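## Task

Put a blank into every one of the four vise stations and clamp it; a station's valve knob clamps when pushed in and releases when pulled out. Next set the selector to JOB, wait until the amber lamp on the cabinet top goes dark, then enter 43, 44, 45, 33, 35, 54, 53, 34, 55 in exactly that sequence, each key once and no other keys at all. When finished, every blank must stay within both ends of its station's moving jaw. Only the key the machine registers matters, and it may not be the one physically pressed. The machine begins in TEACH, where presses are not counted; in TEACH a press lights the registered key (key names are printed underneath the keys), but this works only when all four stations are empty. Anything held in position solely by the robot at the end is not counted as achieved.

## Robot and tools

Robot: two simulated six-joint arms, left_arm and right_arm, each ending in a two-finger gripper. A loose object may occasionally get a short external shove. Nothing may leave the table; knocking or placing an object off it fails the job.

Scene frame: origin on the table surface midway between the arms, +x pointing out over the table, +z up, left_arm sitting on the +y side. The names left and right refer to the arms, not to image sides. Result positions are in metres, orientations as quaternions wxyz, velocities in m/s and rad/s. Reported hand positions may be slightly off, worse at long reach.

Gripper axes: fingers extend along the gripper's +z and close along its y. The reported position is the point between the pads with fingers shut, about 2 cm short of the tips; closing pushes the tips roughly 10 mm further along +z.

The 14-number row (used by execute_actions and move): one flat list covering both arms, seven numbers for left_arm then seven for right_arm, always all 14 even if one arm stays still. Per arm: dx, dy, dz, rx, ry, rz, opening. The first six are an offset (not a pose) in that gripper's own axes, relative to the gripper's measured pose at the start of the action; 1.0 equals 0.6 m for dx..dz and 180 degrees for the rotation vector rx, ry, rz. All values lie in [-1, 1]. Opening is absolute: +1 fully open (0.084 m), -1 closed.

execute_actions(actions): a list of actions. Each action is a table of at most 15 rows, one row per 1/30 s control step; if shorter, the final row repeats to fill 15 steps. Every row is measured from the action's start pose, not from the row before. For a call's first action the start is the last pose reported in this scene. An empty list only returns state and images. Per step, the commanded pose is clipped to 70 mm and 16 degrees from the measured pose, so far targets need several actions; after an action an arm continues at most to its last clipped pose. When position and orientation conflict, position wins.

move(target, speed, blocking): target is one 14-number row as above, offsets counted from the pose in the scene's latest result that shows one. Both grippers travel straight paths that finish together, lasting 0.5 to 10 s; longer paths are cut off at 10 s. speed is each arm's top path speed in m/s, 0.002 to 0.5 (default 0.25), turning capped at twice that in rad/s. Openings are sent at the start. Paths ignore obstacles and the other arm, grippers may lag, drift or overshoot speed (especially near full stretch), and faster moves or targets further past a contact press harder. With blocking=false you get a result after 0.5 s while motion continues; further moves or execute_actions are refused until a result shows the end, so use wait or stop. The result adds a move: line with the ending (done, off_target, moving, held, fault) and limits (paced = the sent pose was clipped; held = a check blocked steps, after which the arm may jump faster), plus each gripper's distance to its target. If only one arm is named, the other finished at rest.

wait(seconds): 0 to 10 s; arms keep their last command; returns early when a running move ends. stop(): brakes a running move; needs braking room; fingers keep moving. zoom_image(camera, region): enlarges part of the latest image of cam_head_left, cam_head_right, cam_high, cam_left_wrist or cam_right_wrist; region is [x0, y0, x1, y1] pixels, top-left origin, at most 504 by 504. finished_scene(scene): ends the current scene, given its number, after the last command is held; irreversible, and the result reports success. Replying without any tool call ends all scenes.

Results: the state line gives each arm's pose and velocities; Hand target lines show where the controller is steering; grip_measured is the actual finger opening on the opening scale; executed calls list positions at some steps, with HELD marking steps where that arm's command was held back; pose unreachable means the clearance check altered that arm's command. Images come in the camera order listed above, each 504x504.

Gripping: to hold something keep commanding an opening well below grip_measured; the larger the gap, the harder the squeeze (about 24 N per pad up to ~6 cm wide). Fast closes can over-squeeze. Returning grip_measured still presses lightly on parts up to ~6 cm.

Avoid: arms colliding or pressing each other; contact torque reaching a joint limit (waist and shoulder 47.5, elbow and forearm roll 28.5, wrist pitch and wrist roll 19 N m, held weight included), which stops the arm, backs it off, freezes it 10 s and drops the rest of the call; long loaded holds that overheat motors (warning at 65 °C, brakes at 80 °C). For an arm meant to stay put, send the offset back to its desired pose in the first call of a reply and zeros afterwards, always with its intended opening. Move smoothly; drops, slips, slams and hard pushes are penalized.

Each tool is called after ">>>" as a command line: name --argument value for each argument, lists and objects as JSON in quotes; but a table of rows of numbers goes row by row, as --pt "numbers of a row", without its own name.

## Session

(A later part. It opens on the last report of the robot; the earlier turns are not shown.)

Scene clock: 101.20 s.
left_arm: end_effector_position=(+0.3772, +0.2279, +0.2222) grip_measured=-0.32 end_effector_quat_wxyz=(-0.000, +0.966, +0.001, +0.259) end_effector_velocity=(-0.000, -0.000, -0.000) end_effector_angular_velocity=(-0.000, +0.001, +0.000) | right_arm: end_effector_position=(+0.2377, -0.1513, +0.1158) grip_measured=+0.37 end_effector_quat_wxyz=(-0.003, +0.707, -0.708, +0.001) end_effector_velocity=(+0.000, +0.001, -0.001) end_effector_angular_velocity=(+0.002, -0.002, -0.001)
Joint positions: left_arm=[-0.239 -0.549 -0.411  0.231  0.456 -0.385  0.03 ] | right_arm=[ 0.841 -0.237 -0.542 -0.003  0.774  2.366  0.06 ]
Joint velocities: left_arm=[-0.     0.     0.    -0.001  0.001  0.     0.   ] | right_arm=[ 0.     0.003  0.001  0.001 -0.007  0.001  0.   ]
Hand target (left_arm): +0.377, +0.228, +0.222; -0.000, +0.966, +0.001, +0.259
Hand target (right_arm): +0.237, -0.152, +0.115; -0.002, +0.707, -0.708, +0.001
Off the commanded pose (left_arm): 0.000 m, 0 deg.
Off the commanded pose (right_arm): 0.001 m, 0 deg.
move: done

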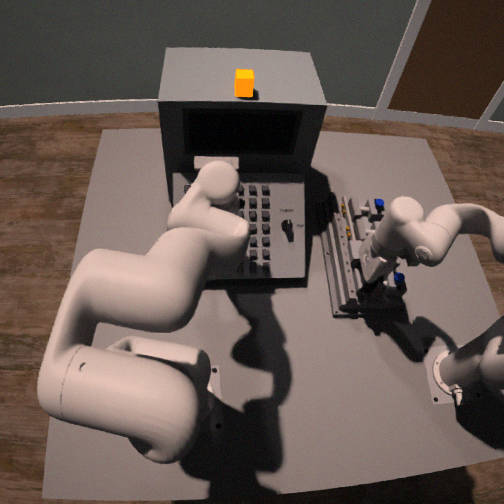

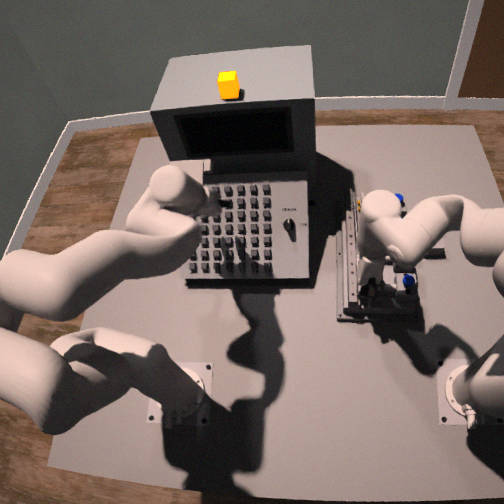

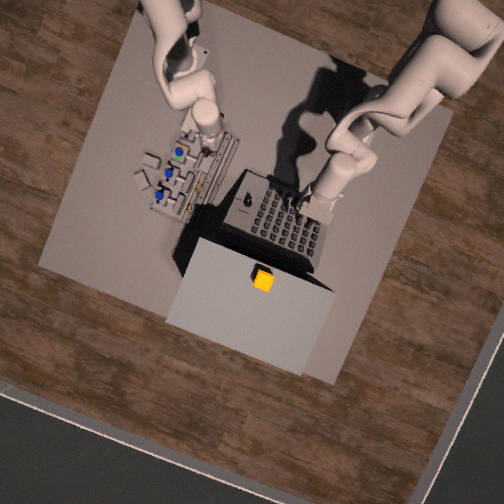

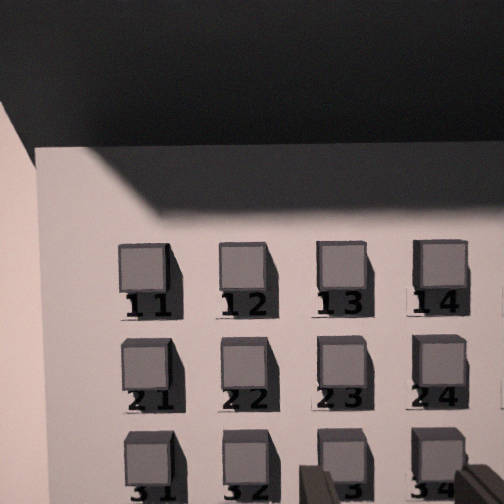

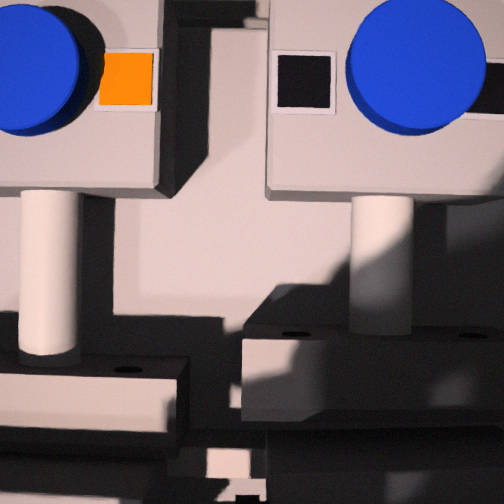

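>>> execute_actions --actions '[[[0,0,0,0,0,0,-0.3,0,0,0,0,0,0,0.6]]]'

>>> move --target '[0,0,0,0,0,0,-0.3,0,0,-0.066,0,0,0,0.6]'

>>> move --target '[0,0,0,0,0,0,-0.3,0.184,0.002,0,0,0,0,-1]'

>>> move --target '[0,0,0,0,0,0,-0.3,0,0,0.057,0,0,0,-1]' --speed 0.08

>>> move --target '[0,0,0,0,0,0,-0.3,0,0,-0.05,0,0,0,-1]'

>>> move --target '[0,0,0,0,0,0,-0.3,0.165,-0.243,0,0,0,0.5,0.75]' --speed 0.45

Scene clock: 102.70 s.
left_arm: end_effector_position=(+0.3772, +0.2279, +0.2222) grip_measured=-0.32 end_effector_quat_wxyz=(-0.000, +0.966, +0.001, +0.259) end_effector_velocity=(+0.000, -0.000, -0.000) end_effector_angular_velocity=(-0.000, -0.000, -0.000) | right_arm: end_effector_position=(+0.2375, -0.1516, +0.1154) grip_measured=+0.59 end_effector_quat_wxyz=(-0.002, +0.707, -0.708, +0.001) end_effector_velocity=(+0.001, +0.001, +0.002) end_effector_angular_velocity=(+0.004, -0.005, +0.001)
Joint positions: left_arm=[-0.239 -0.549 -0.411  0.231  0.456 -0.385  0.03 ] | right_arm=[ 0.841 -0.237 -0.541 -0.003  0.774  2.366  0.069]
Joint velocities: left_arm=[-0.     0.     0.    -0.    -0.001  0.     0.   ] | right_arm=[ 0.    -0.003 -0.003 -0.    -0.    -0.     0.001]
Hand target (left_arm): +0.377, +0.228, +0.222; -0.000, +0.966, +0.001, +0.259
Hand target (right_arm): +0.238, -0.151, +0.116; -0.003, +0.707, -0.708, +0.001
Off the commanded pose (left_arm): 0.000 m, 0 deg.
Off the commanded pose (right_arm): 0.000 m, 0 deg.
Step readings (end_effector_position):
0: left_arm (+0.3772, +0.2279, +0.2222) | right_arm (+0.2376, -0.1515, +0.1153)
1: left_arm (+0.3772, +0.2279, +0.2222) | right_arm (+0.2376, -0.1515, +0.1153)
2: left_arm (+0.3772, +0.2279, +0.2222) | right_arm (+0.2376, -0.1515, +0.1153)
4: left_arm (+0.3772, +0.2279, +0.2222) | right_arm (+0.2365, -0.1527, +0.1138)
8: left_arm (+0.3772, +0.2279, +0.2222) | right_arm (+0.2364, -0.1528, +0.1137)
15: end_effector_position above

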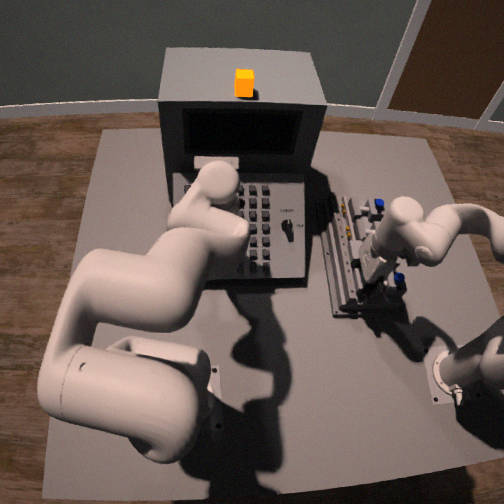

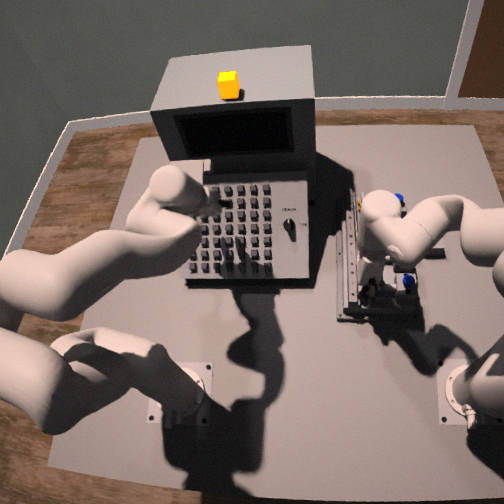

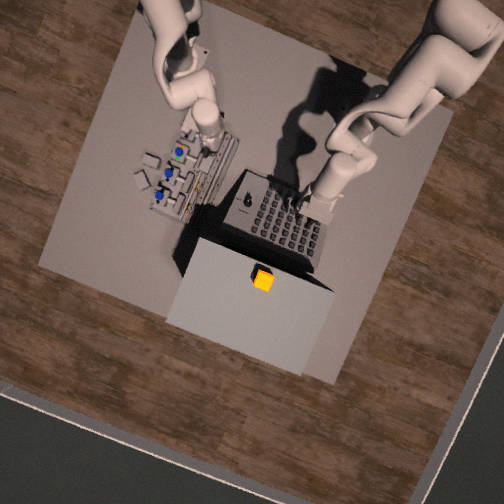

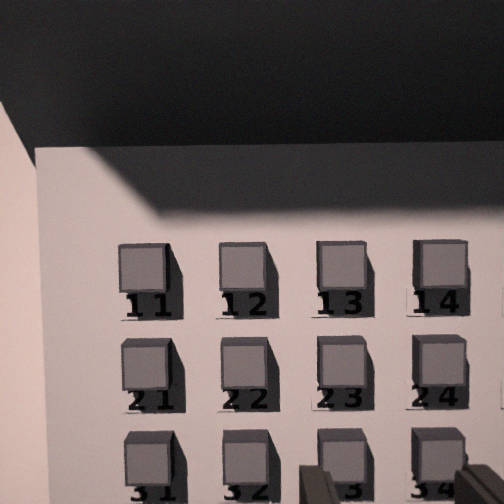

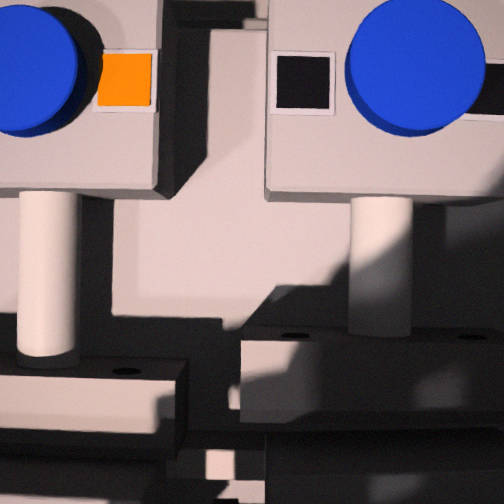

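Scene clock: 103.53 s.
left_arm: end_effector_position=(+0.3772, +0.2279, +0.2222) grip_measured=-0.32 end_effector_quat_wxyz=(-0.000, +0.966, +0.001, +0.259) end_effector_velocity=(-0.000, -0.000, -0.000) end_effector_angular_velocity=(-0.001, +0.001, +0.001) | right_arm: end_effector_position=(+0.2374, -0.1517, +0.1546) grip_measured=+0.59 end_effector_quat_wxyz=(-0.002, +0.707, -0.708, +0.001) end_effector_velocity=(+0.000, +0.001, +0.004) end_effector_angular_velocity=(+0.002, -0.003, +0.001)
Joint positions: left_arm=[-0.239 -0.549 -0.411  0.231  0.456 -0.385  0.03 ] | right_arm=[ 0.841 -0.316 -0.596 -0.003  0.908  2.366  0.069]
Joint velocities: left_arm=[-0.     0.001 -0.    -0.002  0.    -0.    -0.   ] | right_arm=[ 0.001 -0.007 -0.005 -0.001  0.008 -0.    -0.   ]
Hand target (left_arm): +0.377, +0.228, +0.222; -0.000, +0.966, +0.001, +0.259
Hand target (right_arm): +0.238, -0.152, +0.155; -0.002, +0.707, -0.708, +0.001
Off the commanded pose (left_arm): 0.000 m, 0 deg.
Off the commanded pose (right_arm): 0.001 m, 0 deg.
move: done

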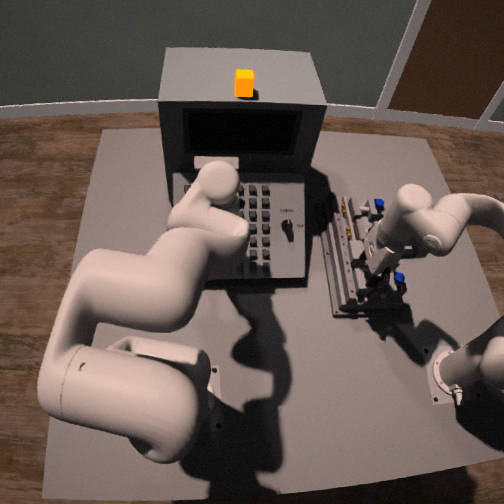

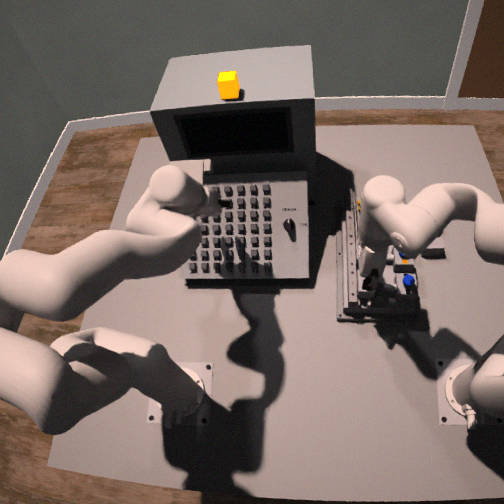

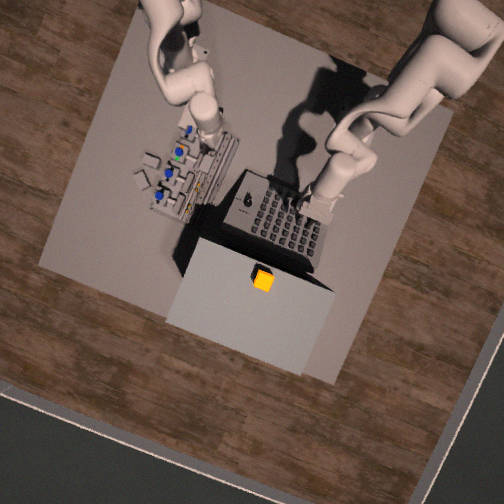

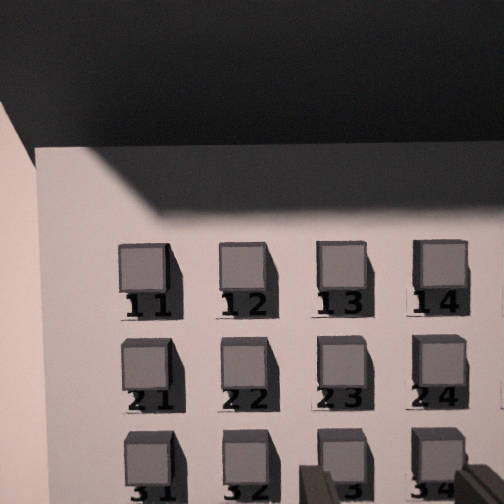

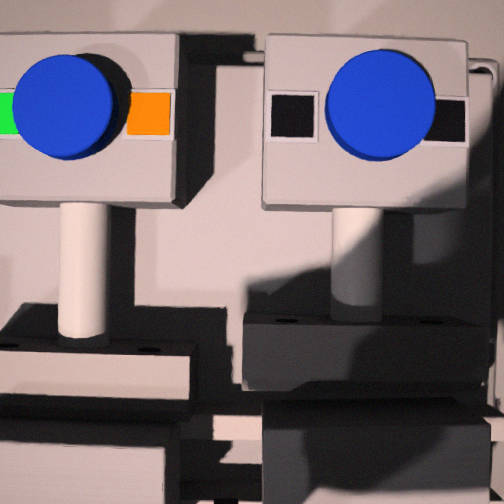

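Scene clock: 104.60 s.
left_arm: end_effector_position=(+0.3772, +0.2279, +0.2222) grip_measured=-0.32 end_effector_quat_wxyz=(-0.000, +0.966, +0.001, +0.259) end_effector_velocity=(-0.000, -0.000, -0.000) end_effector_angular_velocity=(-0.000, +0.000, +0.000) | right_arm: end_effector_position=(+0.2361, -0.2621, +0.1545) grip_measured=-1.00 end_effector_quat_wxyz=(-0.002, +0.707, -0.708, +0.002) end_effector_velocity=(-0.000, -0.002, +0.000) end_effector_angular_velocity=(+0.002, +0.001, -0.000)
Joint positions: left_arm=[-0.239 -0.549 -0.411  0.231  0.456 -0.385  0.03 ] | right_arm=[ 0.572 -0.597 -0.382 -0.003  0.975  2.097  0.   ]
Joint velocities: left_arm=[-0.  0.  0. -0. -0. -0. -0.] | right_arm=[-0.006 -0.005  0.002  0.003  0.003 -0.008  0.   ]
Hand target (left_arm): +0.377, +0.228, +0.222; -0.000, +0.966, +0.001, +0.259
Hand target (right_arm): +0.236, -0.262, +0.155; -0.002, +0.707, -0.708, +0.002
Off the commanded pose (left_arm): 0.000 m, 0 deg.
Off the commanded pose (right_arm): 0.000 m, 0 deg.
move: done

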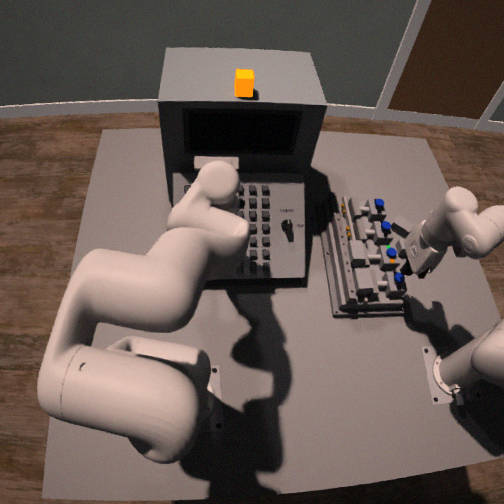

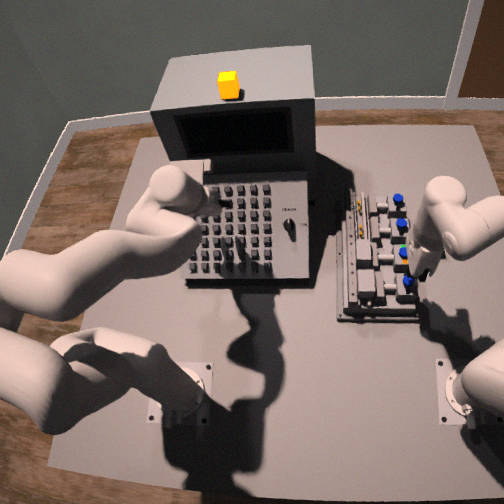

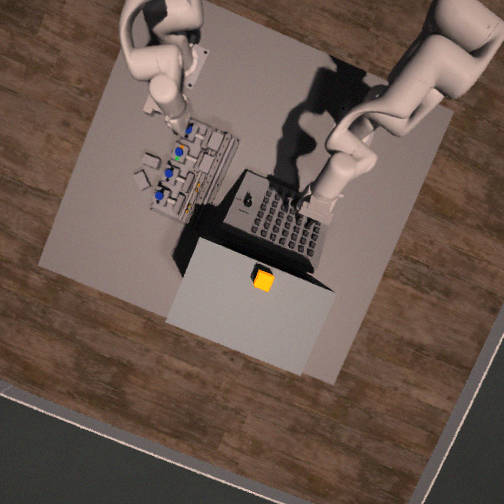

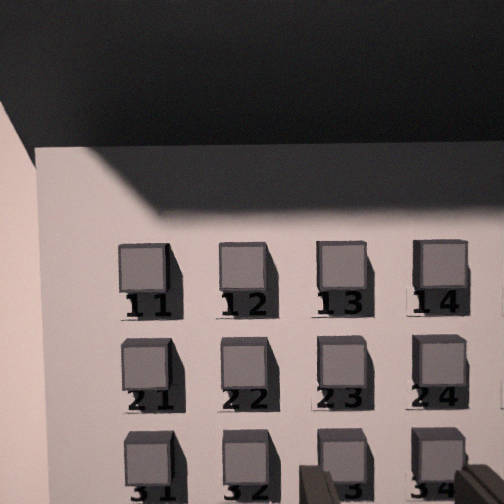

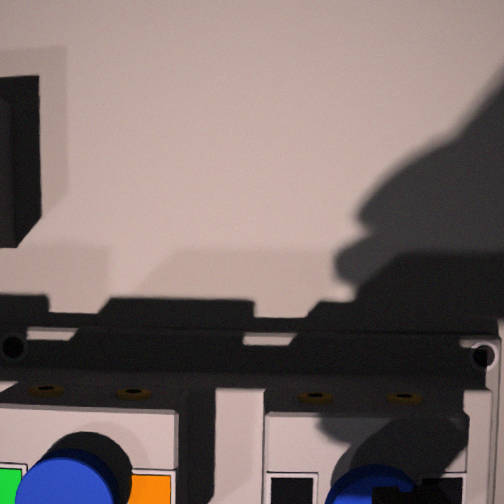

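Scene clock: 105.50 s.
left_arm: end_effector_position=(+0.3772, +0.2279, +0.2222) grip_measured=-0.32 end_effector_quat_wxyz=(-0.000, +0.966, +0.001, +0.259) end_effector_velocity=(-0.000, +0.000, -0.000) end_effector_angular_velocity=(+0.000, +0.000, +0.000) | right_arm: end_effector_position=(+0.2363, -0.2620, +0.1207) grip_measured=-1.00 end_effector_quat_wxyz=(-0.002, +0.707, -0.707, +0.002) end_effector_velocity=(-0.001, +0.000, -0.003) end_effector_angular_velocity=(-0.001, +0.002, +0.001)
Joint positions: left_arm=[-0.239 -0.549 -0.411  0.231  0.456 -0.385  0.03 ] | right_arm=[ 0.572 -0.525 -0.324 -0.003  0.844  2.097  0.   ]
Joint velocities: left_arm=[ 0.    -0.     0.001 -0.     0.     0.    -0.   ] | right_arm=[ 0.001  0.006  0.004  0.    -0.008  0.     0.   ]
Hand target (left_arm): +0.377, +0.228, +0.222; -0.000, +0.966, +0.001, +0.259
Hand target (right_arm): +0.236, -0.262, +0.120; -0.002, +0.707, -0.707, +0.002
Off the commanded pose (left_arm): 0.000 m, 0 deg.
Off the commanded pose (right_arm): 0.000 m, 0 deg.
move: done

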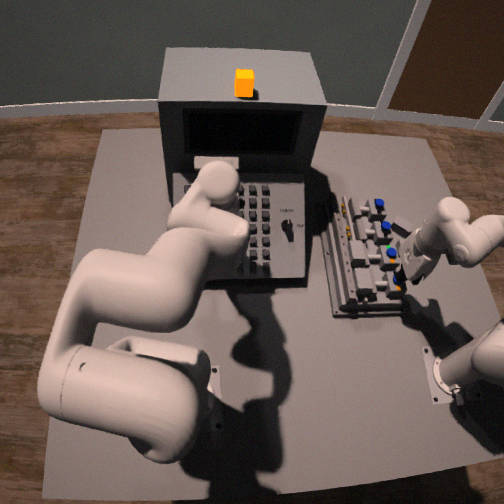

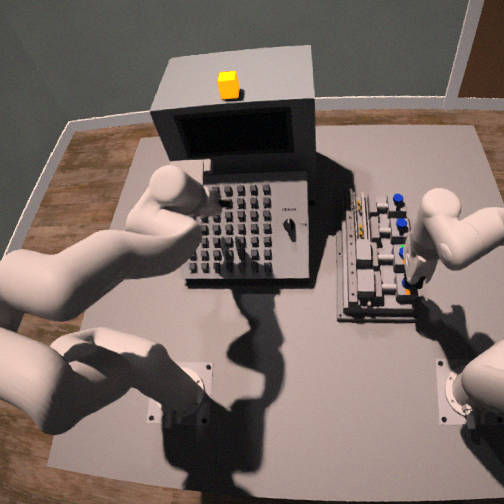

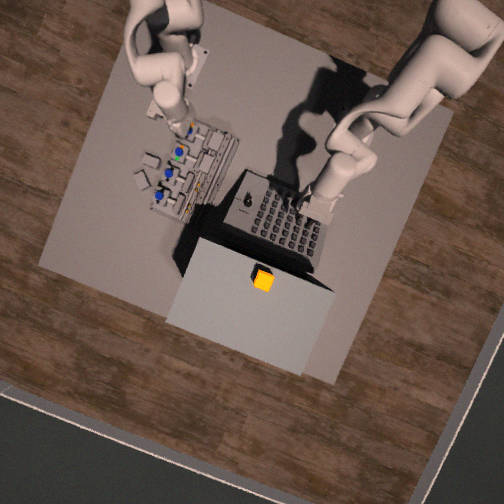

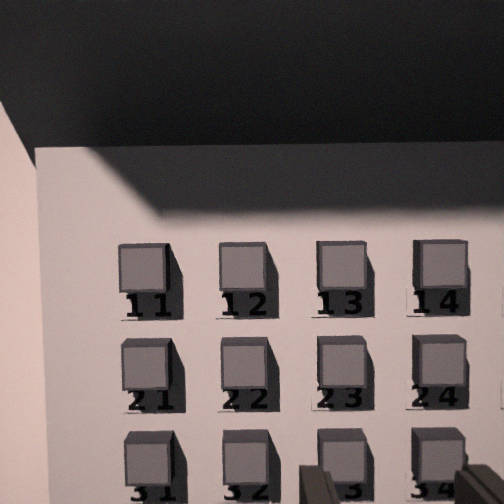

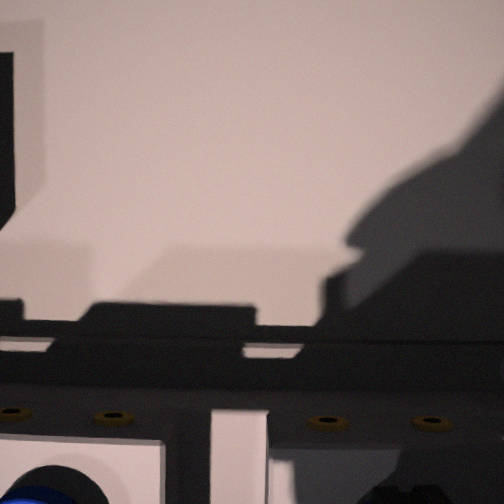

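Scene clock: 106.33 s.
left_arm: end_effector_position=(+0.3772, +0.2279, +0.2222) grip_measured=-0.32 end_effector_quat_wxyz=(-0.000, +0.966, +0.001, +0.259) end_effector_velocity=(-0.000, +0.000, -0.000) end_effector_angular_velocity=(+0.000, +0.001, -0.000) | right_arm: end_effector_position=(+0.2362, -0.2621, +0.1503) grip_measured=-1.00 end_effector_quat_wxyz=(-0.002, +0.707, -0.708, +0.002) end_effector_velocity=(+0.000, +0.000, +0.002) end_effector_angular_velocity=(+0.001, -0.000, -0.001)
Joint positions: left_arm=[-0.239 -0.549 -0.411  0.231  0.456 -0.385  0.03 ] | right_arm=[ 0.572 -0.589 -0.374 -0.003  0.96   2.097  0.   ]
Joint velocities: left_arm=[ 0.    -0.     0.001 -0.     0.     0.    -0.   ] | right_arm=[-0.    -0.005 -0.004  0.001  0.008  0.001  0.   ]
Hand target (left_arm): +0.377, +0.228, +0.222; -0.000, +0.966, +0.001, +0.259
Hand target (right_arm): +0.236, -0.262, +0.151; -0.002, +0.707, -0.708, +0.002
Off the commanded pose (left_arm): 0.000 m, 0 deg.
Off the commanded pose (right_arm): 0.000 m, 0 deg.
move: done

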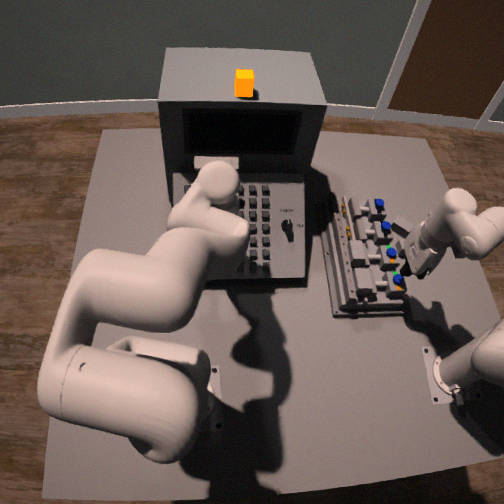

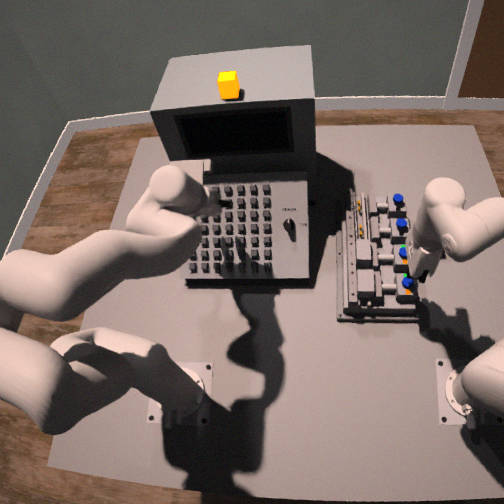

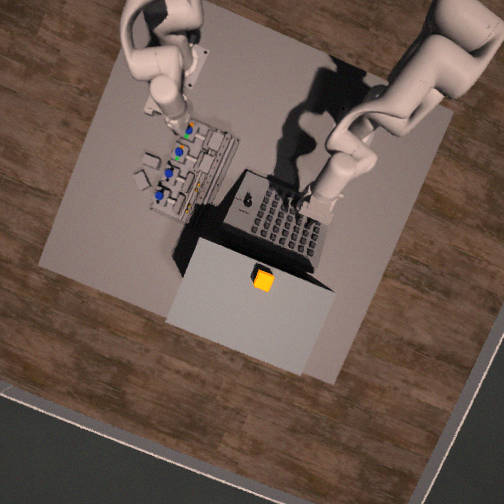

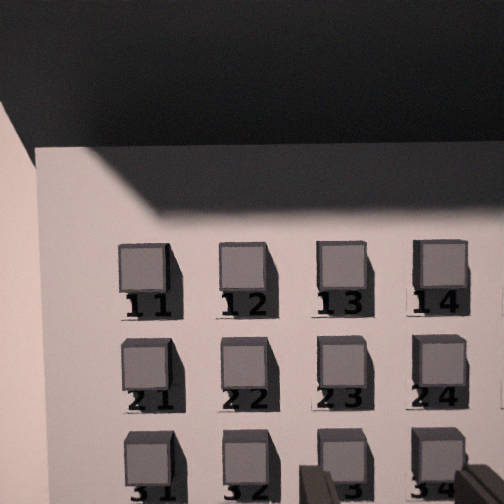

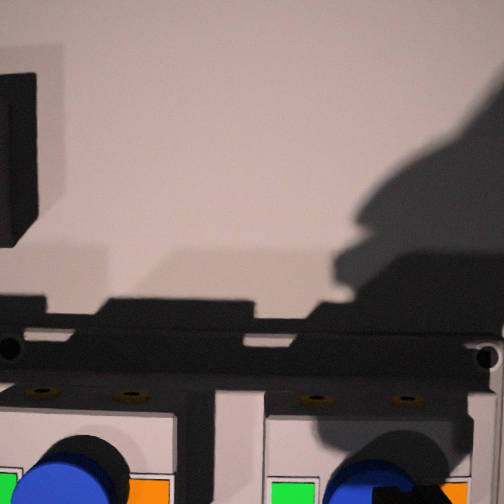

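Scene clock: 108.67 s.
left_arm: end_effector_position=(+0.3772, +0.2279, +0.2222) grip_measured=-0.32 end_effector_quat_wxyz=(-0.000, +0.966, +0.001, +0.259) end_effector_velocity=(-0.000, +0.000, -0.000) end_effector_angular_velocity=(+0.002, +0.002, -0.000) | right_arm: end_effector_position=(+0.3817, -0.3614, +0.1506) grip_measured=+0.75 end_effector_quat_wxyz=(+0.002, +0.000, +1.000, -0.001) end_effector_velocity=(+0.001, -0.001, +0.000) end_effector_angular_velocity=(-0.004, +0.000, -0.009)
Joint positions: left_arm=[-0.239 -0.549 -0.411  0.231  0.456 -0.385  0.03 ] | right_arm=[ 0.162 -0.165 -0.727 -0.002  0.887  3.256  0.075]
Joint velocities: left_arm=[0.    0.    0.    0.001 0.002 0.    0.   ] | right_arm=[-0.001  0.004 -0.005 -0.005  0.002  0.01  -0.   ]
Hand target (left_arm): +0.377, +0.228, +0.222; -0.000, +0.966, +0.001, +0.259
Hand target (right_arm): +0.382, -0.362, +0.151; +0.002, +0.001, +1.000, -0.001
Off the commanded pose (left_arm): 0.000 m, 0 deg.
Off the commanded pose (right_arm): 0.000 m, 0 deg.
move: done

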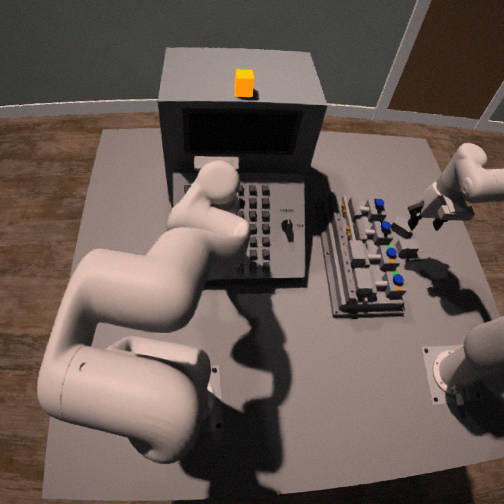

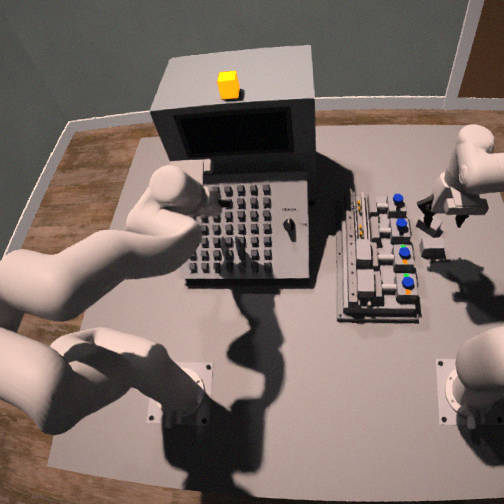

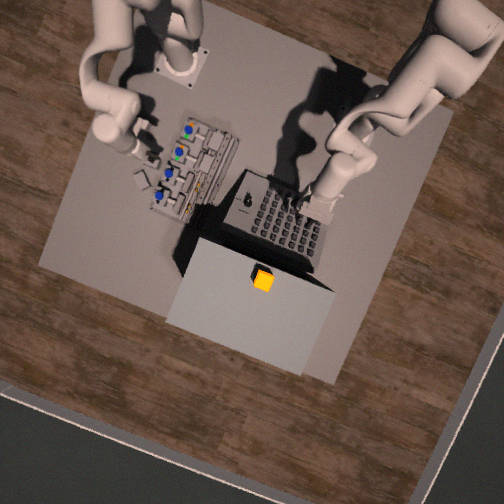

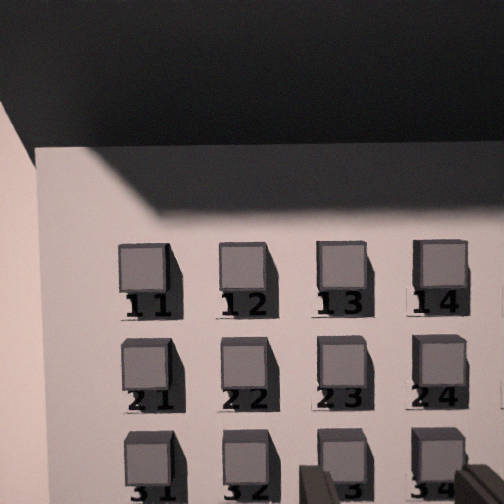

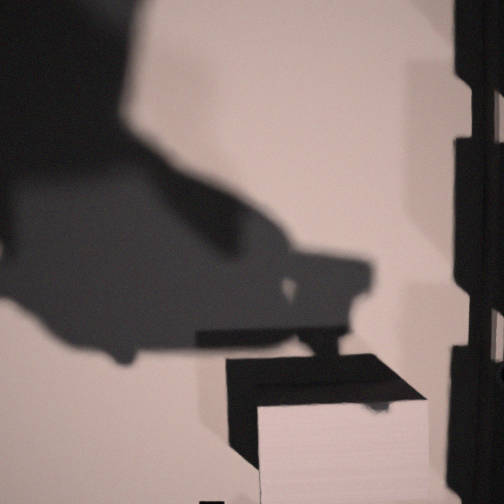

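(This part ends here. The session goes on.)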